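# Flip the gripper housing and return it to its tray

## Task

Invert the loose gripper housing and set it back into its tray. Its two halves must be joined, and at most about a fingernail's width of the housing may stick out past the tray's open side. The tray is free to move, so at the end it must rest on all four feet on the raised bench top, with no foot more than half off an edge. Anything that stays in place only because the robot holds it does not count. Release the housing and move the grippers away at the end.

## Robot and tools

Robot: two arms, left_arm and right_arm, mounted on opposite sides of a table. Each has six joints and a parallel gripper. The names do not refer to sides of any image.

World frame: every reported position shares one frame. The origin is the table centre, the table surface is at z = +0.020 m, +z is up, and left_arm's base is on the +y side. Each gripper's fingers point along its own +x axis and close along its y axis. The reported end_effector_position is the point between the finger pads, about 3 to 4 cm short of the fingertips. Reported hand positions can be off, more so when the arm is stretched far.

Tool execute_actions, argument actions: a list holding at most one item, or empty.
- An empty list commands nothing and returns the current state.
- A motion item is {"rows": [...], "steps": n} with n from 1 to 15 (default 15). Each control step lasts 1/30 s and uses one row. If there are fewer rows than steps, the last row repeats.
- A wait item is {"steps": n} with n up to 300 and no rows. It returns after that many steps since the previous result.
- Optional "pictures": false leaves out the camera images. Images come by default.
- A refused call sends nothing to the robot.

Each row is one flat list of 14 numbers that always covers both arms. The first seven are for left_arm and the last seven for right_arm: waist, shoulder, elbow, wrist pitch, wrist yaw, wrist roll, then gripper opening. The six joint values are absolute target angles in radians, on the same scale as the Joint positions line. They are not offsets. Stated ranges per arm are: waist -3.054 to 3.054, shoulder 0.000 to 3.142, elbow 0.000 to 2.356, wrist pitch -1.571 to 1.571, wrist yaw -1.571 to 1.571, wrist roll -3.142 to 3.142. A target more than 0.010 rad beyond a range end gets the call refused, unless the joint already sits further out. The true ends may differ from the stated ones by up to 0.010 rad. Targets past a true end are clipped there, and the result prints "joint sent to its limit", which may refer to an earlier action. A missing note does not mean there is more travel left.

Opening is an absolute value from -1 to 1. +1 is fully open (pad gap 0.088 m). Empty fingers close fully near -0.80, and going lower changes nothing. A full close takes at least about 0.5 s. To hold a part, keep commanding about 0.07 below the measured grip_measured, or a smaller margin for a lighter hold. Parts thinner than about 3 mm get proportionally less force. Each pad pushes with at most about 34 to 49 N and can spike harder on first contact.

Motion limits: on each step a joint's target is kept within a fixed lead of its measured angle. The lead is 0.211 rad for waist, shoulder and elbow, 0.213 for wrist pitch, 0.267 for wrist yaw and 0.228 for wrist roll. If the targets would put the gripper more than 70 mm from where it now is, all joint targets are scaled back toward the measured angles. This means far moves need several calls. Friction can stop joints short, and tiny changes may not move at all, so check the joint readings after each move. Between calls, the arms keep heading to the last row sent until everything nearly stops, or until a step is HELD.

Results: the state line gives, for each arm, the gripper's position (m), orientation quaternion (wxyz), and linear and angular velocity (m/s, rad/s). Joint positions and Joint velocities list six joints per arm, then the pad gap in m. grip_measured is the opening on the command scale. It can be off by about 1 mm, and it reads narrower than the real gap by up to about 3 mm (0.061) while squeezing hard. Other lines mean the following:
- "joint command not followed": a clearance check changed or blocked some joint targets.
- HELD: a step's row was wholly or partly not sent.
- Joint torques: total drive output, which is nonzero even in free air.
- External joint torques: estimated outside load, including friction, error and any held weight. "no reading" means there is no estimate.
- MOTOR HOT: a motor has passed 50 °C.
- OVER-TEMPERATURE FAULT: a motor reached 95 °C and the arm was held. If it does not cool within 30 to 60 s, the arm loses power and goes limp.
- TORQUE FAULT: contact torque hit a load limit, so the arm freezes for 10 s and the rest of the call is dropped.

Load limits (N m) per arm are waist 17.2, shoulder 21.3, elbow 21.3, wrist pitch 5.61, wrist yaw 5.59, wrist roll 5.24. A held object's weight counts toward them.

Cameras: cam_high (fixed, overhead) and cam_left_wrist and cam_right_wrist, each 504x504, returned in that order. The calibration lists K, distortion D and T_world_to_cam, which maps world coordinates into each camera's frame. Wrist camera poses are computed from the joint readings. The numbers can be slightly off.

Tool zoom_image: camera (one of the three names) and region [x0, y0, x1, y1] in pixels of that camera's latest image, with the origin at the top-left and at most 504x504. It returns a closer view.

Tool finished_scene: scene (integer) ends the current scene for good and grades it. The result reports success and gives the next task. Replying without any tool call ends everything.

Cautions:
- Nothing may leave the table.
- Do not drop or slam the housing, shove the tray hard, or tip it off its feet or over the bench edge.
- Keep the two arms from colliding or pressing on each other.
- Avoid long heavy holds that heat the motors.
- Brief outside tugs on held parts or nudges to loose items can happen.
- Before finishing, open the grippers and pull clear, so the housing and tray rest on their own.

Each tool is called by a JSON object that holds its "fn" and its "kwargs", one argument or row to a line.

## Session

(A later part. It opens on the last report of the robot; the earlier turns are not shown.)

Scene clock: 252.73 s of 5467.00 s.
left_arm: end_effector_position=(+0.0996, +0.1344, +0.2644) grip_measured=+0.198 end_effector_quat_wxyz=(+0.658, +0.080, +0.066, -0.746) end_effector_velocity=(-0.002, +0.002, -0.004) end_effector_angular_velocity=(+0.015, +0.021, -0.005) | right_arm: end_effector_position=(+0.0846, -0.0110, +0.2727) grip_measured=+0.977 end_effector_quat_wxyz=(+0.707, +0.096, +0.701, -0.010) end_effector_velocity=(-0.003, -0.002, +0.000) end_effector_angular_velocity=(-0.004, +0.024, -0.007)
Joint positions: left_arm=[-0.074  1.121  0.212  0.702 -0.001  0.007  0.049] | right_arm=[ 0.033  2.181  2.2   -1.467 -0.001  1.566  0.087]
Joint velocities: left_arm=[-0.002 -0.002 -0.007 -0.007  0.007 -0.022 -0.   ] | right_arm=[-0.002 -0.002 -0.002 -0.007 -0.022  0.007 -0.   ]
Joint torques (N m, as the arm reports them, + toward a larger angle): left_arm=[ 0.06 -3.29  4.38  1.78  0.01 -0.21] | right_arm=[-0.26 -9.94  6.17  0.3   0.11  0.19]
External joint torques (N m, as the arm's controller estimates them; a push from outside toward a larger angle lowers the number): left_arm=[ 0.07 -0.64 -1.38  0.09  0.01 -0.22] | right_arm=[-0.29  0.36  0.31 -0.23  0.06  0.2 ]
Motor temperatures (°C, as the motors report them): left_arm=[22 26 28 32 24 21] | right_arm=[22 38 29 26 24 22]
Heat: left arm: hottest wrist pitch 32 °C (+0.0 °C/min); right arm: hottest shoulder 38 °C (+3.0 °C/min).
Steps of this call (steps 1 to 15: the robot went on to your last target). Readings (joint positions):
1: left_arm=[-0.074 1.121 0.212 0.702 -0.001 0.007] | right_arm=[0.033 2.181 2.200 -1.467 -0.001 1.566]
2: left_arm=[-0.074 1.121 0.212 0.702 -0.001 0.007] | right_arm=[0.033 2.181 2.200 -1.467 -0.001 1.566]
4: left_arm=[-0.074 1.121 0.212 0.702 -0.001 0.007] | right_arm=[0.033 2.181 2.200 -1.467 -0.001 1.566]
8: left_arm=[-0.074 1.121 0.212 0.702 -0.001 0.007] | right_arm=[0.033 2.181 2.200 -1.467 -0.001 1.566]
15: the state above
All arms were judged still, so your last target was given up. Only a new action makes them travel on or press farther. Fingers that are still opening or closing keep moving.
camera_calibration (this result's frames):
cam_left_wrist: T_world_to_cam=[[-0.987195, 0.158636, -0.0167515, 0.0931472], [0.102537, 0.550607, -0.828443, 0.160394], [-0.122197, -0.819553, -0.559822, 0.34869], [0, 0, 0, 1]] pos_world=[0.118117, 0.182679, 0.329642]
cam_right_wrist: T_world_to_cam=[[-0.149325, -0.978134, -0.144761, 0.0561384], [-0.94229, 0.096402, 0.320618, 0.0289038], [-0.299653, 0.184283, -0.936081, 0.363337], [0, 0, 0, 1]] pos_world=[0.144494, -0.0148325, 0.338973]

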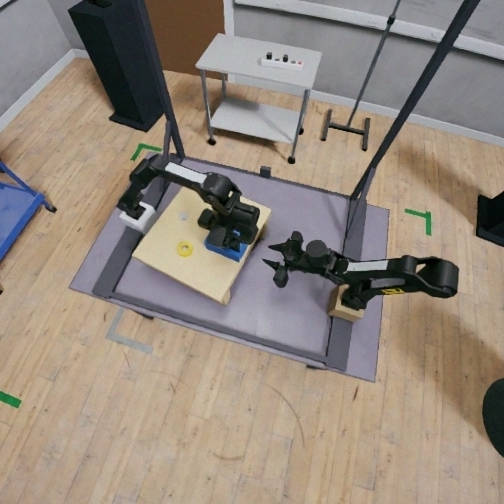

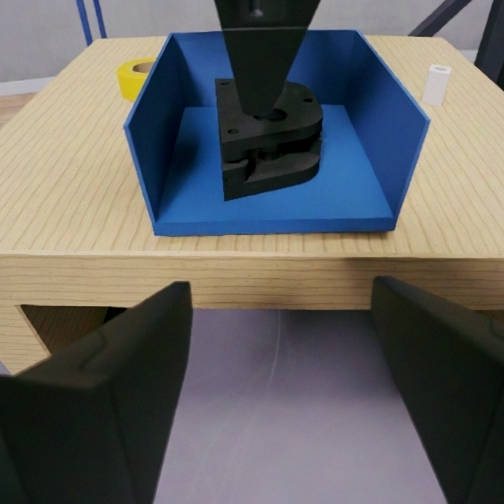

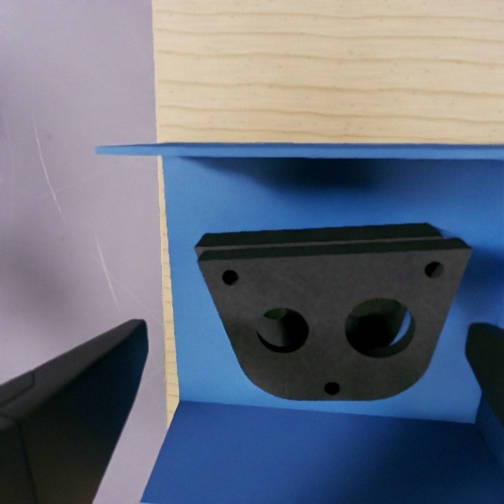

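{"fn": "execute_actions", "kwargs": {
  "actions": [
    {"rows":[[-0.072,1.12,0.21,0.7,0,0,0.2,0.03,2.197,2.2,-1.52,0,1.571,1],[-0.072,1.12,0.21,0.7,0,0,0.2,0.03,2.197,2.2,-1.52,0,1.571,1],[-0.072,1.12,0.21,0.7,0,0,0.2,0.03,2.197,2.2,-1.52,0,1.571,1],[-0.072,1.12,0.21,0.7,0,0,0.2,0.03,2.197,2.2,-1.52,0,1.571,1],[-0.072,1.12,0.21,0.7,0,0,0.2,0.03,2.197,2.2,-1.52,0,1.571,1],[-0.072,1.12,0.21,0.7,0,0,0.2,0.03,2.197,2.2,-1.52,0,1.571,1],[-0.072,1.12,0.21,0.7,0,0,0.2,0.03,2.21,2.15,-1.49,0,1.571,1],[-0.072,1.12,0.21,0.7,0,0,0.2,0.03,2.21,2.15,-1.49,0,1.571,1],[-0.072,1.12,0.21,0.7,0,0,0.2,0.03,2.21,2.15,-1.49,0,1.571,1],[-0.072,1.12,0.21,0.7,0,0,0.2,0.03,2.22,2.115,-1.46,0,1.571,1],[-0.072,1.12,0.21,0.7,0,0,0.2,0.03,2.22,2.115,-1.46,0,1.571,1],[-0.072,1.12,0.21,0.7,0,0,0.2,0.03,2.22,2.115,-1.46,0,1.571,1],[-0.072,1.12,0.21,0.7,0,0,0.2,0.03,2.228,2.082,-1.432,0,1.571,1]]}
  ],
  "pictures": false
}}

{"fn": "execute_actions", "kwargs": {
  "actions": [
    {"steps":20}
  ]
}}

Scene clock: 268.50 s of 5467.00 s.
left_arm: end_effector_position=(+0.0996, +0.1344, +0.2644) grip_measured=+0.198 end_effector_quat_wxyz=(+0.658, +0.080, +0.066, -0.746) end_effector_velocity=(+0.000, -0.001, +0.003) end_effector_angular_velocity=(-0.011, +0.007, +0.006) | right_arm: end_effector_position=(+0.0831, -0.0206, +0.2458) grip_measured=+0.977 end_effector_quat_wxyz=(+0.706, +0.067, +0.704, -0.039) end_effector_velocity=(-0.004, -0.009, -0.118) end_effector_angular_velocity=(-0.233, +0.044, -0.005)
Joint positions: left_arm=[-0.074  1.121  0.212  0.702 -0.001  0.007  0.049] | right_arm=[ 0.033  2.196  2.121 -1.456 -0.001  1.566  0.087]
Joint velocities: left_arm=[-0.002 -0.002  0.002  0.007 -0.007 -0.007  0.   ] | right_arm=[ 0.002  0.12  -0.271  0.154 -0.007  0.007 -0.   ]
Joint torques (N m, as the arm reports them, + toward a larger angle): left_arm=[ 0.02 -3.22  4.14  1.79 -0.02 -0.17] | right_arm=[-0.2  -9.63  4.5   0.47  0.12  0.2 ]
External joint torques (N m, as the arm's controller estimates them; a push from outside toward a larger angle lowers the number): left_arm=[ 0.02 -0.55 -1.69  0.07 -0.01 -0.18] | right_arm=[-0.26  1.06 -1.44  0.07  0.06  0.2 ]
Motor temperatures (°C, as the motors report them): left_arm=[22 26 28 32 24 21] | right_arm=[22 38 29 26 24 22]
Heat: left arm: hottest wrist pitch 32 °C (+0.0 °C/min); right arm: hottest shoulder 38 °C (+3.0 °C/min).
Steps of this call (steps 1 to 90: nothing new was sent; then 12.27 s passed at rest; steps 91 to 105: all 15 steps of this action). Readings (joint positions):
91: left_arm=[-0.074 1.121 0.212 0.702 -0.001 0.007] | right_arm=[0.033 2.181 2.200 -1.472 -0.001 1.566]
92: left_arm=[-0.074 1.121 0.212 0.702 -0.001 0.007] | right_arm=[0.033 2.181 2.200 -1.484 -0.001 1.566]
94: left_arm=[-0.074 1.121 0.212 0.702 -0.001 0.007] | right_arm=[0.033 2.181 2.200 -1.500 -0.001 1.566]
98: left_arm=[-0.074 1.121 0.212 0.702 -0.001 0.007] | right_arm=[0.033 2.181 2.191 -1.505 -0.001 1.566]
105: the state above

Scene clock: 269.17 s of 5467.00 s.
left_arm: end_effector_position=(+0.0996, +0.1344, +0.2644) grip_measured=+0.198 end_effector_quat_wxyz=(+0.658, +0.080, +0.066, -0.746) end_effector_velocity=(+0.000, +0.001, -0.002) end_effector_angular_velocity=(+0.010, +0.019, +0.009) | right_arm: end_effector_position=(+0.0831, -0.0206, +0.2337) grip_measured=+0.977 end_effector_quat_wxyz=(+0.705, +0.061, +0.705, -0.045) end_effector_velocity=(+0.002, -0.002, +0.000) end_effector_angular_velocity=(-0.008, -0.007, +0.019)
Joint positions: left_arm=[-0.074  1.121  0.212  0.702 -0.001  0.007  0.049] | right_arm=[ 0.033  2.208  2.093 -1.434 -0.001  1.566  0.087]
Joint velocities: left_arm=[-0.002 -0.002 -0.002 -0.007 -0.007 -0.022 -0.   ] | right_arm=[-0.002 -0.002 -0.002 -0.007  0.007 -0.022 -0.   ]
Joint torques (N m, as the arm reports them, + toward a larger angle): left_arm=[ 0.07 -3.22  4.16  1.79 -0.02 -0.16] | right_arm=[-0.21 -9.56  4.27  0.37  0.12  0.19]
External joint torques (N m, as the arm's controller estimates them; a push from outside toward a larger angle lowers the number): left_arm=[ 0.08 -0.57 -1.64  0.09 -0.02 -0.16] | right_arm=[-0.2   0.89 -1.55  0.04  0.06  0.2 ]
Motor temperatures (°C, as the motors report them): left_arm=[22 26 28 32 24 21] | right_arm=[22 38 29 26 24 22]
Heat: left arm: hottest wrist pitch 32 °C (+0.0 °C/min); right arm: hottest shoulder 38 °C (+3.0 °C/min).
Steps of this call (steps 1 to 20: the robot went on to your last target). Readings (joint positions):
1: left_arm=[-0.074 1.121 0.212 0.702 -0.001 0.007] | right_arm=[0.033 2.200 2.114 -1.450 -0.001 1.566]
2: left_arm=[-0.074 1.121 0.212 0.702 -0.001 0.007] | right_arm=[0.033 2.203 2.108 -1.447 -0.001 1.566]
4: left_arm=[-0.074 1.121 0.212 0.702 -0.001 0.007] | right_arm=[0.033 2.207 2.099 -1.442 -0.001 1.566]
8: left_arm=[-0.074 1.121 0.212 0.702 -0.001 0.007] | right_arm=[0.033 2.208 2.096 -1.437 -0.001 1.566]
20: the state above
camera_calibration (this result's frames):
cam_left_wrist: T_world_to_cam=[[-0.987195, 0.158636, -0.0167515, 0.0931472], [0.102537, 0.550607, -0.828443, 0.160394], [-0.122197, -0.819553, -0.559822, 0.34869], [0, 0, 0, 1]] pos_world=[0.118117, 0.182679, 0.329642]
cam_right_wrist: T_world_to_cam=[[-0.151181, -0.987502, -0.044548, 0.0175049], [-0.937199, 0.128859, 0.324118, 0.0403392], [-0.314327, 0.090751, -0.944967, 0.329523], [0, 0, 0, 1]] pos_world=[0.14403, -0.0178165, 0.299094]

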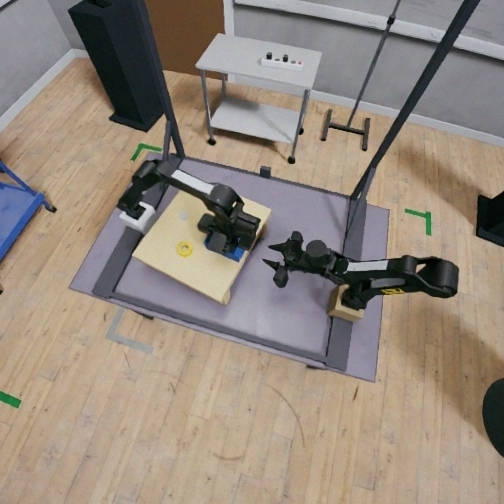

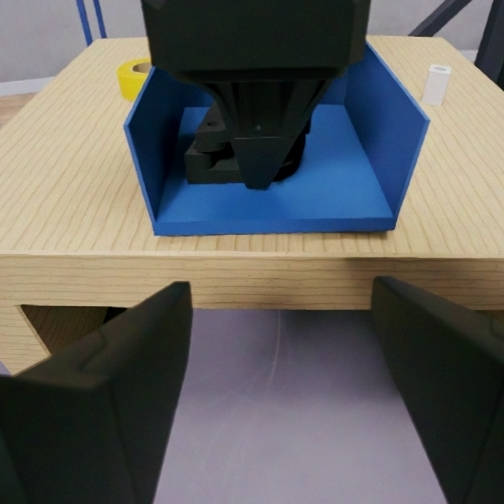

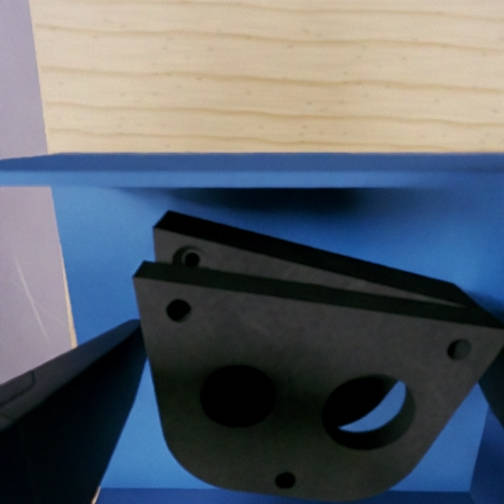

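{"fn": "execute_actions", "kwargs": {
  "actions": [
    {"rows":[[-0.072,1.12,0.21,0.7,0,0,0.2,0.03,2.228,2.082,-1.432,0,1.571,0.85],[-0.072,1.12,0.21,0.7,0,0,0.2,0.03,2.228,2.082,-1.432,0,1.571,0.85],[-0.072,1.12,0.21,0.7,0,0,0.2,0.03,2.228,2.082,-1.432,0,1.571,0.85],[-0.072,1.12,0.21,0.7,0,0,0.2,0.03,2.228,2.082,-1.432,0,1.571,0.75],[-0.072,1.12,0.21,0.7,0,0,0.2,0.03,2.228,2.082,-1.432,0,1.571,0.75],[-0.072,1.12,0.21,0.7,0,0,0.2,0.03,2.228,2.082,-1.432,0,1.571,0.75],[-0.072,1.12,0.21,0.7,0,0,0.2,0.03,2.228,2.082,-1.432,0,1.571,0.65],[-0.072,1.12,0.21,0.7,0,0,0.2,0.03,2.228,2.082,-1.432,0,1.571,0.65],[-0.072,1.12,0.21,0.7,0,0,0.2,0.03,2.228,2.082,-1.432,0,1.571,0.65],[-0.072,1.12,0.21,0.7,0,0,0.2,0.03,2.228,2.082,-1.432,0,1.571,0.55]]}
  ],
  "pictures": false
}}

{"fn": "execute_actions", "kwargs": {
  "actions": [
    {"steps":10}
  ]
}}

Scene clock: 276.77 s of 5467.00 s.
left_arm: end_effector_position=(+0.0996, +0.1344, +0.2644) grip_measured=+0.198 end_effector_quat_wxyz=(+0.658, +0.080, +0.066, -0.746) end_effector_velocity=(+0.000, +0.001, -0.002) end_effector_angular_velocity=(+0.006, -0.010, +0.003) | right_arm: end_effector_position=(+0.0831, -0.0207, +0.2334) grip_measured=+0.599 end_effector_quat_wxyz=(+0.705, +0.061, +0.705, -0.046) end_effector_velocity=(+0.002, -0.002, +0.000) end_effector_angular_velocity=(-0.008, -0.006, +0.005)
Joint positions: left_arm=[-0.074  1.121  0.212  0.702 -0.001  0.007  0.049] | right_arm=[ 0.033  2.208  2.092 -1.433 -0.001  1.566  0.068]
Joint velocities: left_arm=[-0.002 -0.002 -0.002 -0.007 -0.007  0.007 -0.   ] | right_arm=[-0.002 -0.002 -0.002 -0.007  0.007 -0.007 -0.018]
Joint torques (N m, as the arm reports them, + toward a larger angle): left_arm=[ 0.1  -3.34  4.22  1.77 -0.01 -0.18] | right_arm=[-0.35 -9.56  4.4   0.41  0.16  0.18]
External joint torques (N m, as the arm's controller estimates them; a push from outside toward a larger angle lowers the number): left_arm=[ 0.11 -0.67 -1.61  0.05 -0.01 -0.19] | right_arm=[-0.34  0.92 -1.43  0.09  0.1   0.18]
Motor temperatures (°C, as the motors report them): left_arm=[22 26 28 32 24 21] | right_arm=[22 38 29 26 24 22]
Heat: left arm: hottest wrist pitch 32 °C (+0.0 °C/min); right arm: hottest shoulder 38 °C (+2.0 °C/min).
Steps of this call (steps 1 to 15: the robot went on to your last target; steps 16 to 120: nothing new was sent; then 3.10 s passed at rest; steps 121 to 135: all 15 steps of this action). Readings (joint positions):
121: left_arm=[-0.074 1.121 0.212 0.702 -0.001 0.007] | right_arm=[0.033 2.208 2.093 -1.433 -0.001 1.566]
122: left_arm=[-0.074 1.121 0.212 0.702 -0.001 0.007] | right_arm=[0.033 2.208 2.092 -1.433 -0.001 1.566]
124: left_arm=[-0.074 1.121 0.212 0.702 -0.001 0.007] | right_arm=[0.033 2.208 2.092 -1.433 -0.001 1.566]
128: left_arm=[-0.074 1.121 0.212 0.702 -0.001 0.007] | right_arm=[0.033 2.208 2.092 -1.433 -0.001 1.566]
135: the state above

Scene clock: 277.10 s of 5467.00 s.
left_arm: end_effector_position=(+0.0996, +0.1344, +0.2644) grip_measured=+0.198 end_effector_quat_wxyz=(+0.658, +0.080, +0.066, -0.746) end_effector_velocity=(+0.003, +0.002, -0.004) end_effector_angular_velocity=(+0.014, +0.015, +0.024) | right_arm: end_effector_position=(+0.0831, -0.0207, +0.2334) grip_measured=+0.564 end_effector_quat_wxyz=(+0.705, +0.061, +0.705, -0.046) end_effector_velocity=(-0.001, -0.005, +0.000) end_effector_angular_velocity=(-0.021, +0.010, +0.020)
Joint positions: left_arm=[-0.074  1.121  0.212  0.702 -0.001  0.007  0.049] | right_arm=[ 0.033  2.208  2.092 -1.433 -0.001  1.566  0.067]
Joint velocities: left_arm=[-0.002 -0.002 -0.007 -0.007 -0.022 -0.022 -0.   ] | right_arm=[-0.002 -0.002 -0.002 -0.022 -0.007 -0.022 -0.001]
Joint torques (N m, as the arm reports them, + toward a larger angle): left_arm=[-0.01 -3.34  4.16  1.79  0.02 -0.21] | right_arm=[-0.2  -9.58  4.47  0.4   0.12  0.18]
External joint torques (N m, as the arm's controller estimates them; a push from outside toward a larger angle lowers the number): left_arm=[-0.02 -0.68 -1.63  0.08  0.03 -0.22] | right_arm=[-0.21  0.9  -1.35  0.08  0.06  0.18]
Motor temperatures (°C, as the motors report them): left_arm=[22 26 28 32 24 21] | right_arm=[22 38 29 26 24 22]
Heat: left arm: hottest wrist pitch 32 °C (+0.0 °C/min); right arm: hottest shoulder 38 °C (+2.0 °C/min).
Steps of this call (steps 1 to 10: the robot went on to your last target). Readings (joint positions):
1: left_arm=[-0.074 1.121 0.212 0.702 -0.001 0.007] | right_arm=[0.033 2.208 2.092 -1.433 -0.001 1.566]
2: left_arm=[-0.074 1.121 0.212 0.702 -0.001 0.007] | right_arm=[0.033 2.208 2.092 -1.433 -0.001 1.566]
4: left_arm=[-0.074 1.121 0.212 0.702 -0.001 0.007] | right_arm=[0.033 2.208 2.092 -1.433 -0.001 1.566]
8: left_arm=[-0.074 1.121 0.212 0.702 -0.001 0.007] | right_arm=[0.033 2.208 2.092 -1.433 -0.001 1.566]
10: the state above
camera_calibration (this result's frames):
cam_left_wrist: T_world_to_cam=[[-0.987195, 0.158636, -0.0167515, 0.0931472], [0.102537, 0.550607, -0.828443, 0.160394], [-0.122197, -0.819553, -0.559822, 0.34869], [0, 0, 0, 1]] pos_world=[0.118117, 0.182679, 0.329642]
cam_right_wrist: T_world_to_cam=[[-0.151187, -0.987535, -0.0437858, 0.0171834], [-0.937161, 0.129103, 0.324132, 0.0404295], [-0.314439, 0.0900387, -0.944998, 0.329256], [0, 0, 0, 1]] pos_world=[0.144018, -0.0178962, 0.298794]

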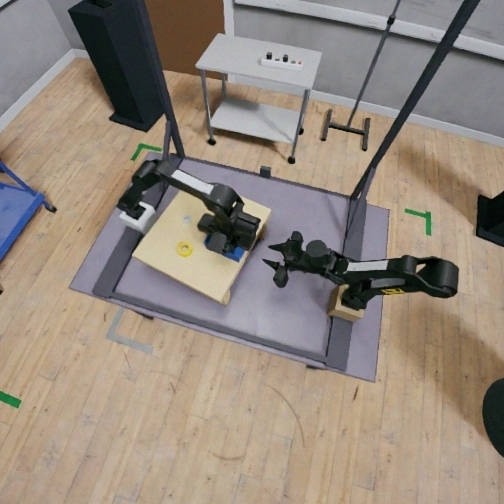

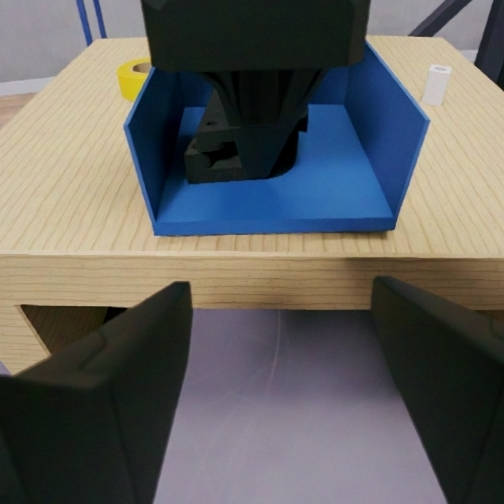

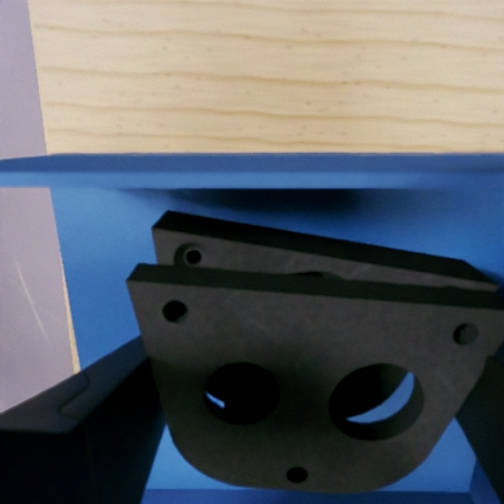

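{"fn": "execute_actions", "kwargs": {
  "actions": [
    {"rows":[[-0.072,1.12,0.21,0.7,0,0,0.2,0.02,2.228,2.082,-1.432,0,1.571,0.55],[-0.072,1.12,0.21,0.7,0,0,0.2,0.02,2.228,2.082,-1.432,0,1.571,0.55],[-0.072,1.12,0.21,0.7,0,0,0.2,0.02,2.228,2.082,-1.432,0,1.571,0.55],[-0.072,1.12,0.21,0.7,0,0,0.2,0.01,2.228,2.082,-1.432,0,1.56,0.55],[-0.072,1.12,0.21,0.7,0,0,0.2,0.01,2.228,2.082,-1.432,0,1.56,0.55],[-0.072,1.12,0.21,0.7,0,0,0.2,0.01,2.228,2.082,-1.432,0,1.56,0.55],[-0.072,1.12,0.21,0.7,0,0,0.2,0.0,2.228,2.082,-1.432,0,1.55,0.55],[-0.072,1.12,0.21,0.7,0,0,0.2,0.0,2.228,2.082,-1.432,0,1.55,0.55],[-0.072,1.12,0.21,0.7,0,0,0.2,0.0,2.228,2.082,-1.432,0,1.55,0.55],[-0.072,1.12,0.21,0.7,0,0,0.2,-0.01,2.228,2.082,-1.432,0,1.54,0.55]]}
  ],
  "pictures": false
}}

{"fn": "execute_actions", "kwargs": {
  "actions": [
    {"steps":10}
  ]
}}

Scene clock: 285.63 s of 5467.00 s.
left_arm: end_effector_position=(+0.0996, +0.1344, +0.2644) grip_measured=+0.198 end_effector_quat_wxyz=(+0.658, +0.080, +0.066, -0.746) end_effector_velocity=(-0.002, +0.002, -0.004) end_effector_angular_velocity=(+0.013, +0.007, -0.008) | right_arm: end_effector_position=(+0.0981, -0.0233, +0.2334) grip_measured=+0.562 end_effector_quat_wxyz=(+0.705, +0.067, +0.704, -0.052) end_effector_velocity=(+0.006, -0.003, +0.000) end_effector_angular_velocity=(-0.003, +0.022, +0.015)
Joint positions: left_arm=[-0.074  1.121  0.212  0.702 -0.001  0.007  0.049] | right_arm=[-0.002  2.208  2.092 -1.433 -0.001  1.549  0.067]
Joint velocities: left_arm=[-0.002 -0.002 -0.007 -0.007  0.007 -0.007 -0.   ] | right_arm=[-0.022 -0.002 -0.002 -0.007 -0.022 -0.037 -0.   ]
Joint torques (N m, as the arm reports them, + toward a larger angle): left_arm=[ 0.23 -3.1   4.18  1.77  0.03 -0.16] | right_arm=[-0.38 -9.58  4.42  0.41  0.12 -0.18]
External joint torques (N m, as the arm's controller estimates them; a push from outside toward a larger angle lowers the number): left_arm=[ 0.24 -0.43 -1.65  0.05  0.03 -0.17] | right_arm=[-0.49  0.86 -1.4   0.07  0.07 -0.18]
Motor temperatures (°C, as the motors report them): left_arm=[22 26 28 32 24 21] | right_arm=[22 38 28 26 24 22]
Heat: left arm: hottest wrist pitch 32 °C (-1.0 °C/min); right arm: hottest shoulder 38 °C (+2.0 °C/min).
Steps of this call (steps 1 to 15: the robot went on to your last target; steps 16 to 90: nothing new was sent; then 5.03 s passed at rest; steps 91 to 105: all 15 steps of this action). Readings (joint positions):
91: left_arm=[-0.074 1.121 0.212 0.702 -0.001 0.007] | right_arm=[0.032 2.208 2.092 -1.433 -0.001 1.566]
92: left_arm=[-0.074 1.121 0.212 0.702 -0.001 0.007] | right_arm=[0.032 2.208 2.092 -1.433 -0.001 1.566]
94: left_arm=[-0.074 1.121 0.212 0.702 -0.001 0.007] | right_arm=[0.028 2.208 2.092 -1.433 -0.001 1.566]
98: left_arm=[-0.074 1.121 0.212 0.702 -0.001 0.007] | right_arm=[0.015 2.208 2.092 -1.433 -0.001 1.564]
105: the state above

Scene clock: 285.97 s of 5467.00 s.
left_arm: end_effector_position=(+0.0996, +0.1344, +0.2644) grip_measured=+0.198 end_effector_quat_wxyz=(+0.658, +0.080, +0.066, -0.746) end_effector_velocity=(+0.003, +0.001, -0.002) end_effector_angular_velocity=(+0.006, -0.013, +0.018) | right_arm: end_effector_position=(+0.0984, -0.0234, +0.2334) grip_measured=+0.562 end_effector_quat_wxyz=(+0.705, +0.066, +0.704, -0.051) end_effector_velocity=(-0.003, -0.002, -0.002) end_effector_angular_velocity=(-0.008, +0.024, +0.005)
Joint positions: left_arm=[-0.074  1.121  0.212  0.702 -0.001  0.007  0.049] | right_arm=[-0.003  2.208  2.092 -1.433 -0.001  1.545  0.067]
Joint velocities: left_arm=[-0.002 -0.002 -0.002 -0.007 -0.022  0.007  0.   ] | right_arm=[-0.002  0.002 -0.002 -0.007 -0.022 -0.007 -0.   ]
Joint torques (N m, as the arm reports them, + toward a larger angle): left_arm=[ 0.01 -3.19  4.24  1.77  0.02 -0.18] | right_arm=[-0.48 -9.61  4.43  0.41  0.12 -0.14]
External joint torques (N m, as the arm's controller estimates them; a push from outside toward a larger angle lowers the number): left_arm=[-0.01 -0.55 -1.54  0.08  0.03 -0.19] | right_arm=[-0.49  0.76 -1.34  0.08  0.06 -0.13]
Motor temperatures (°C, as the motors report them): left_arm=[22 26 28 32 24 21] | right_arm=[22 38 28 26 24 22]
Heat: left arm: hottest wrist pitch 32 °C (-1.0 °C/min); right arm: hottest shoulder 38 °C (+2.0 °C/min).
Steps of this call (steps 1 to 10: the robot went on to your last target). Readings (joint positions):
1: left_arm=[-0.074 1.121 0.212 0.702 -0.001 0.007] | right_arm=[-0.003 2.208 2.092 -1.433 -0.001 1.548]
2: left_arm=[-0.074 1.121 0.212 0.702 -0.001 0.007] | right_arm=[-0.003 2.208 2.092 -1.433 -0.001 1.547]
4: left_arm=[-0.074 1.121 0.212 0.702 -0.001 0.007] | right_arm=[-0.003 2.208 2.092 -1.433 -0.001 1.546]
8: left_arm=[-0.074 1.121 0.212 0.702 -0.001 0.007] | right_arm=[-0.003 2.208 2.092 -1.433 -0.001 1.545]
10: the state above
camera_calibration (this result's frames):
cam_left_wrist: T_world_to_cam=[[-0.987195, 0.158636, -0.0167515, 0.0931472], [0.102537, 0.550607, -0.828443, 0.160394], [-0.122197, -0.819553, -0.559822, 0.34869], [0, 0, 0, 1]] pos_world=[0.118117, 0.182679, 0.329642]
cam_right_wrist: T_world_to_cam=[[-0.166223, -0.985115, -0.0437958, 0.0183898], [-0.935223, 0.143413, 0.323715, 0.0553139], [-0.312616, 0.0947676, -0.94514, 0.334259], [0, 0, 0, 1]] pos_world=[0.159282, -0.0214935, 0.298821]

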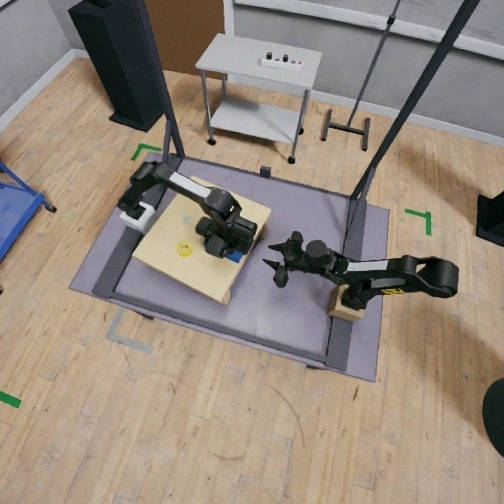

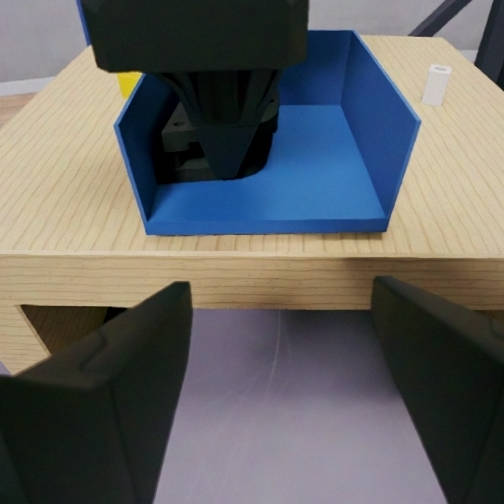

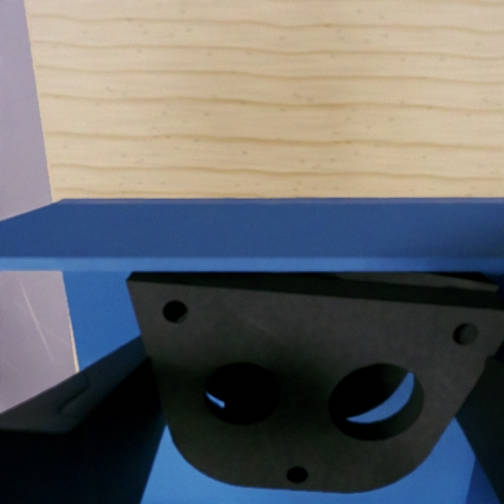

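{"fn": "execute_actions", "kwargs": {
  "actions": [
    {"rows":[[-0.072,1.12,0.21,0.7,0,0,0.2,-0.003,2.21,2.09,-1.432,0,1.54,1],[-0.072,1.12,0.21,0.7,0,0,0.2,-0.003,2.21,2.09,-1.432,0,1.54,1],[-0.072,1.12,0.21,0.7,0,0,0.2,-0.003,2.21,2.09,-1.432,0,1.54,1],[-0.072,1.12,0.21,0.7,0,0,0.2,-0.003,2.21,2.09,-1.432,0,1.54,1],[-0.072,1.12,0.21,0.7,0,0,0.2,-0.003,2.21,2.09,-1.432,0,1.54,1],[-0.072,1.12,0.21,0.7,0,0,0.2,-0.003,2.21,2.09,-1.432,0,1.54,1],[-0.072,1.12,0.21,0.7,0,0,0.2,-0.003,2.19,2.15,-1.48,0,1.54,1],[-0.072,1.12,0.21,0.7,0,0,0.2,-0.003,2.19,2.15,-1.48,0,1.54,1],[-0.072,1.12,0.21,0.7,0,0,0.2,-0.003,2.19,2.15,-1.48,0,1.54,1],[-0.072,1.12,0.21,0.7,0,0,0.2,-0.003,2.17,2.21,-1.52,0,1.54,1],[-0.072,1.12,0.21,0.7,0,0,0.2,-0.003,2.17,2.21,-1.52,0,1.54,1],[-0.072,1.12,0.21,0.7,0,0,0.2,-0.003,2.17,2.21,-1.52,0,1.54,1],[-0.072,1.12,0.21,0.7,0,0,0.2,-0.003,2.15,2.29,-1.56,0,1.54,1]]}
  ],
  "pictures": false
}}

{"fn": "execute_actions", "kwargs": {
  "actions": [
    {"steps":12}
  ],
  "pictures": false
}}

{"fn": "execute_actions", "kwargs": {
  "actions": [
    {"rows":[[-0.072,1.12,0.21,0.7,0,0,0.2,-0.003,2.15,2.29,-1.56,0,-0.03,1]]}
  ],
  "pictures": false
}}

{"fn": "execute_actions", "kwargs": {
  "actions": [
    {"steps":35}
  ]
}}

Scene clock: 296.70 s of 5467.00 s.
left_arm: end_effector_position=(+0.0996, +0.1344, +0.2644) grip_measured=+0.198 end_effector_quat_wxyz=(+0.658, +0.080, +0.066, -0.746) end_effector_velocity=(-0.002, +0.000, -0.000) end_effector_angular_velocity=(+0.000, +0.023, -0.005) | right_arm: end_effector_position=(+0.0987, -0.0217, +0.2708) grip_measured=+0.968 end_effector_quat_wxyz=(+0.707, +0.084, +0.702, -0.033) end_effector_velocity=(+0.005, +0.026, +0.219) end_effector_angular_velocity=(+0.531, -0.094, -0.024)
Joint positions: left_arm=[-0.074  1.121  0.212  0.702 -0.001  0.007  0.049] | right_arm=[-0.003  2.195  2.22  -1.523 -0.001  1.545  0.086]
Joint velocities: left_arm=[-0.002  0.002 -0.002  0.007  0.007 -0.022 -0.   ] | right_arm=[-0.002 -0.198  0.54  -0.198 -0.007  0.022  0.003]
Joint torques (N m, as the arm reports them, + toward a larger angle): left_arm=[ 0.27 -3.3   4.15  1.77 -0.04 -0.2 ] | right_arm=[  0.07 -14.48   6.4    0.03   0.12  -0.18]
External joint torques (N m, as the arm's controller estimates them; a push from outside toward a larger angle lowers the number): left_arm=[ 0.28 -0.67 -1.64  0.07 -0.04 -0.21] | right_arm=[ 0.15 -3.83  0.5  -0.25  0.05 -0.18]
Motor temperatures (°C, as the motors report them): left_arm=[22 25 28 32 24 21] | right_arm=[22 39 28 25 24 22]
Heat: left arm: hottest wrist pitch 32 °C (+0.0 °C/min); right arm: hottest shoulder 39 °C (+1.0 °C/min).
Steps of this call (steps 1 to 15: the robot went on to your last target; steps 16 to 90: nothing new was sent; then 7.23 s passed at rest; steps 91 to 105: all 15 steps of this action). Readings (joint positions):
91: left_arm=[-0.074 1.121 0.212 0.702 -0.001 0.007] | right_arm=[-0.003 2.208 2.092 -1.433 -0.001 1.545]
92: left_arm=[-0.074 1.121 0.212 0.702 -0.001 0.007] | right_arm=[-0.003 2.208 2.092 -1.433 -0.001 1.545]
94: left_arm=[-0.074 1.121 0.212 0.702 -0.001 0.007] | right_arm=[-0.003 2.208 2.092 -1.433 -0.001 1.545]
98: left_arm=[-0.074 1.121 0.212 0.702 -0.001 0.007] | right_arm=[-0.003 2.208 2.105 -1.447 -0.001 1.545]
105: the state above

Scene clock: 297.10 s of 5467.00 s.
left_arm: end_effector_position=(+0.0996, +0.1344, +0.2644) grip_measured=+0.198 end_effector_quat_wxyz=(+0.658, +0.080, +0.066, -0.746) end_effector_velocity=(+0.000, +0.000, +0.001) end_effector_angular_velocity=(-0.007, +0.007, +0.006) | right_arm: end_effector_position=(+0.0984, -0.0234, +0.3035) grip_measured=+0.977 end_effector_quat_wxyz=(+0.708, +0.109, +0.698, -0.008) end_effector_velocity=(-0.001, -0.003, +0.002) end_effector_angular_velocity=(-0.001, +0.007, +0.006)
Joint positions: left_arm=[-0.074  1.121  0.212  0.702 -0.001  0.007  0.049] | right_arm=[-0.003  2.154  2.283 -1.556 -0.001  1.545  0.087]
Joint velocities: left_arm=[-0.002 -0.002 -0.002  0.007 -0.007 -0.007 -0.   ] | right_arm=[-0.002 -0.007 -0.002 -0.007 -0.007 -0.007  0.   ]
Joint torques (N m, as the arm reports them, + toward a larger angle): left_arm=[ 0.1  -3.11  4.24  1.78 -0.02 -0.17] | right_arm=[  0.02 -11.9    5.95   0.36   0.11  -0.19]
External joint torques (N m, as the arm's controller estimates them; a push from outside toward a larger angle lowers the number): left_arm=[ 0.08 -0.45 -1.57  0.07 -0.01 -0.18] | right_arm=[ 0.   -1.85  0.19 -0.2   0.05 -0.18]
Motor temperatures (°C, as the motors report them): left_arm=[22 25 28 32 24 21] | right_arm=[22 39 28 25 24 22]
Heat: left arm: hottest wrist pitch 32 °C (+0.0 °C/min); right arm: hottest shoulder 39 °C (+1.0 °C/min).
Steps of this call (steps 1 to 12: the robot went on to your last target). Readings (joint positions):
1: left_arm=[-0.074 1.121 0.212 0.702 -0.001 0.007] | right_arm=[-0.003 2.188 2.237 -1.530 -0.001 1.545]
2: left_arm=[-0.074 1.121 0.212 0.702 -0.001 0.007] | right_arm=[-0.003 2.179 2.250 -1.537 -0.001 1.545]
4: left_arm=[-0.074 1.121 0.212 0.702 -0.001 0.007] | right_arm=[-0.003 2.164 2.268 -1.546 -0.001 1.545]
8: left_arm=[-0.074 1.121 0.212 0.702 -0.001 0.007] | right_arm=[-0.003 2.154 2.283 -1.553 -0.001 1.545]
12: the state above

Scene clock: 297.60 s of 5467.00 s.
left_arm: end_effector_position=(+0.0996, +0.1344, +0.2644) grip_measured=+0.198 end_effector_quat_wxyz=(+0.658, +0.080, +0.066, -0.746) end_effector_velocity=(-0.001, +0.002, -0.005) end_effector_angular_velocity=(+0.023, +0.003, +0.001) | right_arm: end_effector_position=(+0.0983, -0.0236, +0.3040) grip_measured=+0.977 end_effector_quat_wxyz=(+0.701, -0.146, +0.656, +0.237) end_effector_velocity=(-0.000, -0.002, -0.002) end_effector_angular_velocity=(-0.051, -0.206, +1.415)
Joint positions: left_arm=[-0.074  1.121  0.212  0.702 -0.001  0.007  0.049] | right_arm=[-0.003  2.154  2.285 -1.558 -0.001  0.83   0.087]
Joint velocities: left_arm=[-0.007 -0.002 -0.002 -0.022 -0.007 -0.007 -0.   ] | right_arm=[ 0.002  0.002 -0.002 -0.007  0.007 -1.429 -0.   ]
Joint torques (N m, as the arm reports them, + toward a larger angle): left_arm=[ 0.18 -3.18  4.19  1.78  0.   -0.2 ] | right_arm=[  0.07 -12.04   5.98   0.39   0.09  -0.22]
External joint torques (N m, as the arm's controller estimates them; a push from outside toward a larger angle lowers the number): left_arm=[ 0.2  -0.55 -1.6   0.08  0.   -0.21] | right_arm=[ 0.02 -2.11  0.29 -0.2   0.05 -0.21]
Motor temperatures (°C, as the motors report them): left_arm=[22 25 28 32 24 21] | right_arm=[22 39 28 25 24 22]
Heat: left arm: hottest wrist pitch 32 °C (+0.0 °C/min); right arm: hottest shoulder 39 °C (+1.0 °C/min).
Steps of this call (steps 1 to 15: all 15 steps of this action). Readings (joint positions):
1: left_arm=[-0.074 1.121 0.212 0.702 -0.001 0.007] | right_arm=[-0.003 2.154 2.283 -1.557 -0.001 1.512]
2: left_arm=[-0.074 1.121 0.212 0.702 -0.001 0.007] | right_arm=[-0.003 2.154 2.284 -1.557 -0.001 1.460]
4: left_arm=[-0.074 1.121 0.212 0.702 -0.001 0.007] | right_arm=[-0.003 2.154 2.284 -1.557 -0.001 1.363]
8: left_arm=[-0.074 1.121 0.212 0.702 -0.001 0.007] | right_arm=[-0.003 2.154 2.284 -1.557 -0.001 1.169]
15: the state above

Scene clock: 298.77 s of 5467.00 s.
left_arm: end_effector_position=(+0.0996, +0.1344, +0.2644) grip_measured=+0.198 end_effector_quat_wxyz=(+0.658, +0.080, +0.066, -0.746) end_effector_velocity=(+0.004, -0.001, +0.003) end_effector_angular_velocity=(-0.012, +0.004, +0.025) | right_arm: end_effector_position=(+0.0983, -0.0236, +0.3040) grip_measured=+0.977 end_effector_quat_wxyz=(+0.578, -0.423, +0.499, +0.487) end_effector_velocity=(-0.003, -0.005, +0.003) end_effector_angular_velocity=(-0.011, +0.006, +0.025)
Joint positions: left_arm=[-0.074  1.121  0.212  0.702 -0.001  0.007  0.049] | right_arm=[-0.003  2.154  2.285 -1.558 -0.001 -0.024  0.087]
Joint velocities: left_arm=[ 0.002 -0.002  0.002  0.007 -0.022 -0.007 -0.   ] | right_arm=[ 0.002 -0.007  0.002 -0.022 -0.007 -0.022 -0.   ]
Joint torques (N m, as the arm reports them, + toward a larger angle): left_arm=[ 0.07 -3.22  4.09  1.78  0.01 -0.18] | right_arm=[  0.04 -11.78   6.1    0.4    0.04  -0.21]
External joint torques (N m, as the arm's controller estimates them; a push from outside toward a larger angle lowers the number): left_arm=[ 0.05 -0.54 -1.78  0.05  0.02 -0.19] | right_arm=[ 0.   -1.65  0.32 -0.19  0.06 -0.21]
Motor temperatures (°C, as the motors report them): left_arm=[22 25 28 32 24 21] | right_arm=[22 39 28 25 24 22]
Heat: left arm: hottest wrist pitch 32 °C (+0.0 °C/min); right arm: hottest shoulder 39 °C (+1.0 °C/min).
Steps of this call (steps 1 to 35: the robot went on to your last target). Readings (joint positions):
1: left_arm=[-0.074 1.121 0.212 0.702 -0.001 0.007] | right_arm=[-0.003 2.154 2.285 -1.558 -0.001 0.782]
2: left_arm=[-0.074 1.121 0.212 0.702 -0.001 0.007] | right_arm=[-0.003 2.154 2.285 -1.558 -0.001 0.733]
4: left_arm=[-0.074 1.121 0.212 0.702 -0.001 0.007] | right_arm=[-0.003 2.154 2.285 -1.558 -0.001 0.636]
8: left_arm=[-0.074 1.121 0.212 0.702 -0.001 0.007] | right_arm=[-0.003 2.154 2.285 -1.558 -0.001 0.443]
35: the state above
camera_calibration (this result's frames):
cam_left_wrist: T_world_to_cam=[[-0.987195, 0.158636, -0.0167515, 0.0931472], [0.102537, 0.550607, -0.828443, 0.160394], [-0.122197, -0.819553, -0.559822, 0.34869], [0, 0, 0, 1]] pos_world=[0.118117, 0.182679, 0.329642]
cam_right_wrist: T_world_to_cam=[[0.986212, -0.164319, -0.0196099, -0.0800789], [-0.157945, -0.970008, 0.184765, -0.0279979], [-0.0493821, -0.17912, -0.982587, 0.379976], [0, 0, 0, 1]] pos_world=[0.0933167, 0.0277446, 0.376962]

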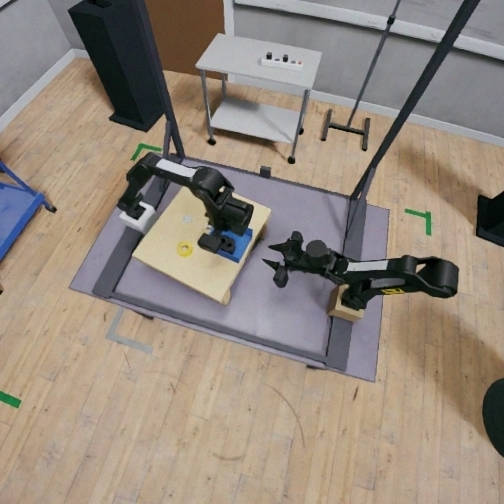

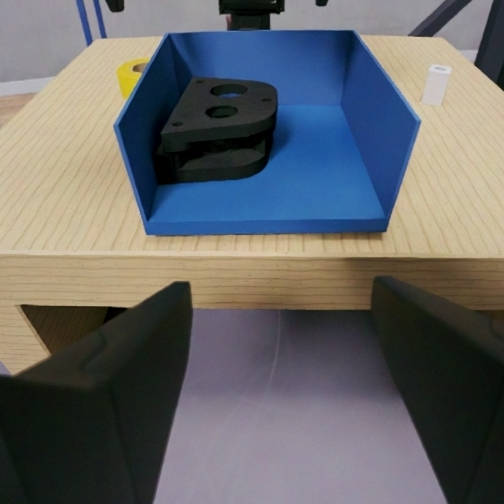

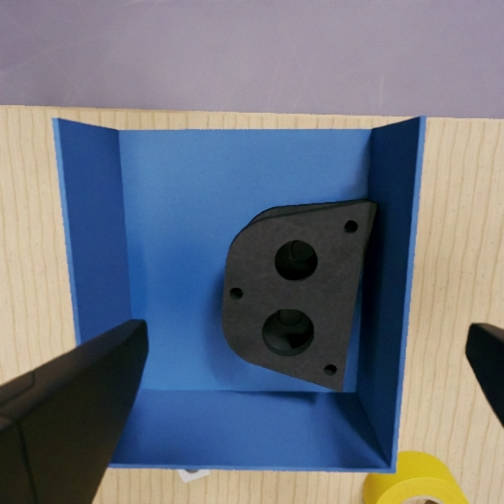

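{"fn": "execute_actions", "kwargs": {
  "actions": [
    {"rows":[[-0.072,1.12,0.21,0.7,0,0,0.2,-0.024,2.16,2.28,-1.56,0,-0.05,1],[-0.072,1.12,0.21,0.7,0,0,0.2,-0.024,2.16,2.28,-1.56,0,-0.05,1],[-0.072,1.12,0.21,0.7,0,0,0.2,-0.024,2.16,2.28,-1.56,0,-0.05,1],[-0.072,1.12,0.21,0.7,0,0,0.2,-0.024,2.16,2.28,-1.56,0,-0.05,1],[-0.072,1.12,0.21,0.7,0,0,0.2,-0.024,2.19,2.23,-1.53,0,-0.05,1],[-0.072,1.12,0.21,0.7,0,0,0.2,-0.024,2.19,2.23,-1.53,0,-0.05,1],[-0.072,1.12,0.21,0.7,0,0,0.2,-0.024,2.19,2.23,-1.53,0,-0.05,1],[-0.072,1.12,0.21,0.7,0,0,0.2,-0.024,2.205,2.18,-1.49,0,-0.05,1],[-0.072,1.12,0.21,0.7,0,0,0.2,-0.024,2.205,2.18,-1.49,0,-0.05,1],[-0.072,1.12,0.21,0.7,0,0,0.2,-0.024,2.205,2.18,-1.49,0,-0.05,1],[-0.072,1.12,0.21,0.7,0,0,0.2,-0.024,2.218,2.13,-1.455,0,-0.05,1],[-0.072,1.12,0.21,0.7,0,0,0.2,-0.024,2.218,2.13,-1.455,0,-0.05,1],[-0.072,1.12,0.21,0.7,0,0,0.2,-0.024,2.218,2.13,-1.455,0,-0.05,1],[-0.072,1.12,0.21,0.7,0,0,0.2,-0.024,2.228,2.082,-1.42,0,-0.05,1]]}
  ],
  "pictures": false
}}

{"fn": "execute_actions", "kwargs": {
  "actions": [
    {"steps":18}
  ],
  "pictures": false
}}

{"fn": "execute_actions", "kwargs": {
  "actions": [
    {"rows":[[-0.072,1.12,0.21,0.7,0,0,0.2,-0.024,2.228,2.082,-1.42,0,-0.05,0.7],[-0.072,1.12,0.21,0.7,0,0,0.2,-0.024,2.228,2.082,-1.42,0,-0.05,0.7],[-0.072,1.12,0.21,0.7,0,0,0.2,-0.024,2.228,2.082,-1.42,0,-0.05,0.7],[-0.072,1.12,0.21,0.7,0,0,0.2,-0.024,2.228,2.082,-1.42,0,-0.05,0.55],[-0.072,1.12,0.21,0.7,0,0,0.2,-0.024,2.228,2.082,-1.42,0,-0.05,0.55],[-0.072,1.12,0.21,0.7,0,0,0.2,-0.024,2.228,2.082,-1.42,0,-0.05,0.55],[-0.072,1.12,0.21,0.7,0,0,0.2,-0.024,2.228,2.082,-1.42,0,-0.05,0.42],[-0.072,1.12,0.21,0.7,0,0,0.2,-0.024,2.228,2.082,-1.42,0,-0.05,0.42],[-0.072,1.12,0.21,0.7,0,0,0.2,-0.024,2.228,2.082,-1.42,0,-0.05,0.42],[-0.072,1.12,0.21,0.7,0,0,0.2,-0.024,2.228,2.082,-1.42,0,-0.05,0.25]]}
  ],
  "pictures": false
}}

{"fn": "execute_actions", "kwargs": {
  "actions": [
    {"steps":10}
  ]
}}

Scene clock: 311.67 s of 5467.00 s.
left_arm: end_effector_position=(+0.0996, +0.1344, +0.2644) grip_measured=+0.198 end_effector_quat_wxyz=(+0.658, +0.080, +0.066, -0.746) end_effector_velocity=(-0.002, +0.002, -0.004) end_effector_angular_velocity=(+0.013, +0.007, -0.008) | right_arm: end_effector_position=(+0.1068, -0.0216, +0.2548) grip_measured=+0.977 end_effector_quat_wxyz=(+0.558, -0.442, +0.521, +0.472) end_effector_velocity=(-0.003, -0.012, -0.189) end_effector_angular_velocity=(-0.350, +0.080, +0.020)
Joint positions: left_arm=[-0.074  1.121  0.212  0.702 -0.001  0.007  0.049] | right_arm=[-0.022  2.19   2.147 -1.46  -0.001 -0.044  0.087]
Joint velocities: left_arm=[-0.002 -0.002 -0.007 -0.007  0.007 -0.007 -0.   ] | right_arm=[-0.002  0.159 -0.486  0.286 -0.007 -0.022  0.   ]
Joint torques (N m, as the arm reports them, + toward a larger angle): left_arm=[ 0.18 -3.31  4.13  1.8  -0.02 -0.22] | right_arm=[-0.18 -9.45  4.47  0.54  0.05 -0.24]
External joint torques (N m, as the arm's controller estimates them; a push from outside toward a larger angle lowers the number): left_arm=[ 0.18 -0.67 -1.64  0.1  -0.02 -0.23] | right_arm=[-0.18  2.42 -1.99  0.1   0.07 -0.24]
Motor temperatures (°C, as the motors report them): left_arm=[22 25 28 32 24 21] | right_arm=[22 41 29 25 24 22]
Heat: left arm: hottest wrist pitch 32 °C (+0.0 °C/min); right arm: hottest shoulder 41 °C (+3.0 °C/min).
Steps of this call (steps 1 to 15: the robot went on to your last target; steps 16 to 90: nothing new was sent; then 9.40 s passed at rest; steps 91 to 105: all 15 steps of this action). Readings (joint positions):
91: left_arm=[-0.074 1.121 0.212 0.702 -0.001 0.007] | right_arm=[-0.004 2.154 2.285 -1.558 -0.001 -0.028]
92: left_arm=[-0.074 1.121 0.212 0.702 -0.001 0.007] | right_arm=[-0.005 2.154 2.285 -1.558 -0.001 -0.032]
94: left_arm=[-0.074 1.121 0.212 0.702 -0.001 0.007] | right_arm=[-0.011 2.154 2.285 -1.558 -0.001 -0.037]
98: left_arm=[-0.074 1.121 0.212 0.702 -0.001 0.007] | right_arm=[-0.021 2.156 2.255 -1.537 -0.001 -0.042]
105: the state above

Scene clock: 312.27 s of 5467.00 s.
left_arm: end_effector_position=(+0.0996, +0.1344, +0.2644) grip_measured=+0.198 end_effector_quat_wxyz=(+0.658, +0.080, +0.066, -0.746) end_effector_velocity=(-0.002, +0.000, +0.001) end_effector_angular_velocity=(-0.004, +0.024, -0.005) | right_arm: end_effector_position=(+0.1067, -0.0224, +0.2323) grip_measured=+0.977 end_effector_quat_wxyz=(+0.548, -0.450, +0.531, +0.464) end_effector_velocity=(+0.004, -0.002, +0.002) end_effector_angular_velocity=(-0.007, -0.022, +0.019)
Joint positions: left_arm=[-0.074  1.121  0.212  0.702 -0.001  0.007  0.049] | right_arm=[-0.022  2.211  2.092 -1.422 -0.001 -0.045  0.087]
Joint velocities: left_arm=[-0.002 -0.002 -0.002  0.007  0.007 -0.022 -0.   ] | right_arm=[-0.002 -0.002  0.002 -0.007  0.022 -0.022 -0.   ]
Joint torques (N m, as the arm reports them, + toward a larger angle): left_arm=[ 0.18 -3.19  4.14  1.8  -0.01 -0.19] | right_arm=[-0.15 -9.98  4.57  0.51  0.04 -0.2 ]
External joint torques (N m, as the arm's controller estimates them; a push from outside toward a larger angle lowers the number): left_arm=[ 0.18 -0.5  -1.7   0.07 -0.01 -0.19] | right_arm=[-0.11  0.65 -1.36  0.12  0.04 -0.2 ]
Motor temperatures (°C, as the motors report them): left_arm=[22 25 28 32 24 21] | right_arm=[22 41 29 25 24 22]
Heat: left arm: hottest wrist pitch 32 °C (+0.0 °C/min); right arm: hottest shoulder 41 °C (+3.0 °C/min).
Steps of this call (steps 1 to 18: the robot went on to your last target). Readings (joint positions):
1: left_arm=[-0.074 1.121 0.212 0.702 -0.001 0.007] | right_arm=[-0.022 2.196 2.133 -1.452 -0.001 -0.044]
2: left_arm=[-0.074 1.121 0.212 0.702 -0.001 0.007] | right_arm=[-0.022 2.201 2.121 -1.446 -0.001 -0.044]
4: left_arm=[-0.074 1.121 0.212 0.702 -0.001 0.007] | right_arm=[-0.022 2.209 2.106 -1.436 -0.001 -0.045]
8: left_arm=[-0.074 1.121 0.212 0.702 -0.001 0.007] | right_arm=[-0.022 2.211 2.096 -1.427 -0.001 -0.045]
18: the state above

Scene clock: 312.77 s of 5467.00 s.
left_arm: end_effector_position=(+0.0996, +0.1344, +0.2644) grip_measured=+0.198 end_effector_quat_wxyz=(+0.658, +0.080, +0.066, -0.746) end_effector_velocity=(-0.000, -0.000, +0.000) end_effector_angular_velocity=(+0.005, +0.023, -0.000) | right_arm: end_effector_position=(+0.1070, -0.0225, +0.2322) grip_measured=+0.317 end_effector_quat_wxyz=(+0.548, -0.450, +0.531, +0.464) end_effector_velocity=(+0.008, -0.004, +0.000) end_effector_angular_velocity=(-0.009, -0.006, -0.010)
Joint positions: left_arm=[-0.074  1.121  0.212  0.702 -0.001  0.007  0.049] | right_arm=[-0.022  2.211  2.092 -1.422 -0.001 -0.045  0.055]
Joint velocities: left_arm=[ 0.002 -0.002  0.002 -0.007  0.007 -0.022 -0.   ] | right_arm=[-0.017 -0.002 -0.002 -0.007  0.007 -0.007 -0.025]
Joint torques (N m, as the arm reports them, + toward a larger angle): left_arm=[ 0.03 -3.18  4.12  1.78 -0.02 -0.21] | right_arm=[ -0.15 -10.03   4.48   0.44   0.03  -0.18]
External joint torques (N m, as the arm's controller estimates them; a push from outside toward a larger angle lowers the number): left_arm=[ 0.03 -0.52 -1.69  0.07 -0.01 -0.22] | right_arm=[-0.1   0.47 -1.38  0.05  0.04 -0.18]
Motor temperatures (°C, as the motors report them): left_arm=[22 25 28 32 24 21] | right_arm=[22 41 29 25 24 22]
Heat: left arm: hottest wrist pitch 32 °C (+0.0 °C/min); right arm: hottest shoulder 41 °C (+3.0 °C/min).
Steps of this call (steps 1 to 15: all 15 steps of this action). Readings (joint positions):
1: left_arm=[-0.074 1.121 0.212 0.702 -0.001 0.007] | right_arm=[-0.022 2.211 2.092 -1.422 -0.001 -0.045]
2: left_arm=[-0.074 1.121 0.212 0.702 -0.001 0.007] | right_arm=[-0.022 2.211 2.092 -1.422 -0.001 -0.045]
4: left_arm=[-0.074 1.121 0.212 0.702 -0.001 0.007] | right_arm=[-0.022 2.211 2.092 -1.422 -0.001 -0.045]
8: left_arm=[-0.074 1.121 0.212 0.702 -0.001 0.007] | right_arm=[-0.022 2.211 2.092 -1.422 -0.001 -0.045]
15: the state above

Scene clock: 313.10 s of 5467.00 s.
left_arm: end_effector_position=(+0.0996, +0.1344, +0.2644) grip_measured=+0.198 end_effector_quat_wxyz=(+0.658, +0.080, +0.066, -0.746) end_effector_velocity=(+0.002, +0.001, -0.001) end_effector_angular_velocity=(-0.002, +0.006, +0.011) | right_arm: end_effector_position=(+0.1071, -0.0226, +0.2322) grip_measured=+0.267 end_effector_quat_wxyz=(+0.547, -0.450, +0.532, +0.464) end_effector_velocity=(-0.003, -0.002, +0.000) end_effector_angular_velocity=(-0.003, +0.023, -0.009)
Joint positions: left_arm=[-0.074  1.121  0.212  0.702 -0.001  0.007  0.049] | right_arm=[-0.023  2.211  2.092 -1.422 -0.002 -0.046  0.052]
Joint velocities: left_arm=[ 0.002 -0.002 -0.007  0.007 -0.007 -0.007  0.   ] | right_arm=[-0.002 -0.002 -0.002 -0.007 -0.022  0.007 -0.001]
Joint torques (N m, as the arm reports them, + toward a larger angle): left_arm=[-0.07 -3.23  4.22  1.76  0.01 -0.23] | right_arm=[-0.03 -9.98  4.31  0.58  0.07 -0.17]
External joint torques (N m, as the arm's controller estimates them; a push from outside toward a larger angle lowers the number): left_arm=[-0.09 -0.57 -1.57  0.05  0.02 -0.24] | right_arm=[-0.11  0.47 -1.54  0.18  0.08 -0.17]
Motor temperatures (°C, as the motors report them): left_arm=[22 25 28 32 24 21] | right_arm=[22 41 29 25 24 22]
Heat: left arm: hottest wrist pitch 32 °C (+0.0 °C/min); right arm: hottest shoulder 41 °C (+3.0 °C/min).
Steps of this call (steps 1 to 10: the robot went on to your last target). Readings (joint positions):
1: left_arm=[-0.074 1.121 0.212 0.702 -0.001 0.007] | right_arm=[-0.023 2.211 2.092 -1.422 -0.001 -0.045]
2: left_arm=[-0.074 1.121 0.212 0.702 -0.001 0.007] | right_arm=[-0.023 2.211 2.092 -1.422 -0.001 -0.045]
4: left_arm=[-0.074 1.121 0.212 0.702 -0.001 0.007] | right_arm=[-0.023 2.211 2.092 -1.422 -0.001 -0.045]
8: left_arm=[-0.074 1.121 0.212 0.702 -0.001 0.007] | right_arm=[-0.023 2.211 2.092 -1.422 -0.002 -0.046]
10: the state above
camera_calibration (this result's frames):
cam_left_wrist: T_world_to_cam=[[-0.987195, 0.158636, -0.0167515, 0.0931472], [0.102537, 0.550607, -0.828443, 0.160394], [-0.122197, -0.819553, -0.559822, 0.34869], [0, 0, 0, 1]] pos_world=[0.118117, 0.182679, 0.329642]
cam_right_wrist: T_world_to_cam=[[0.985999, -0.165156, -0.0230173, -0.0892018], [-0.151095, -0.943261, 0.295684, -0.0382787], [-0.0705451, -0.288066, -0.955009, 0.303494], [0, 0, 0, 1]] pos_world=[0.103579, 0.0365874, 0.299105]

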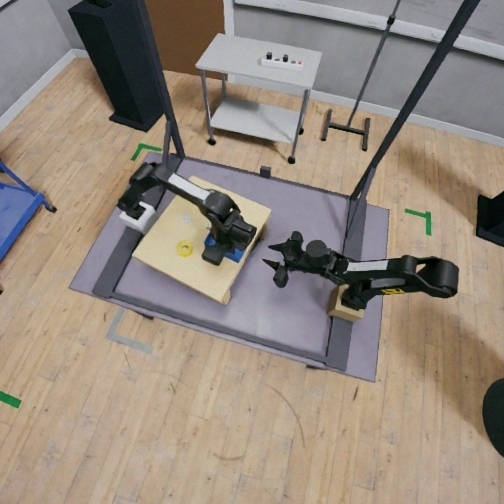

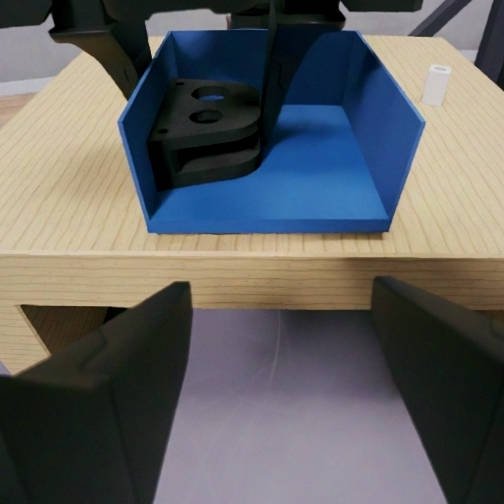

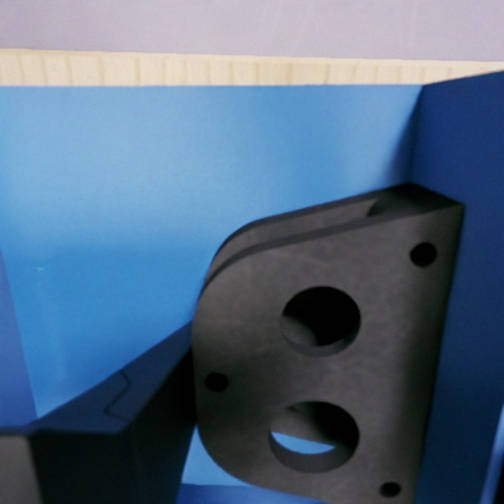

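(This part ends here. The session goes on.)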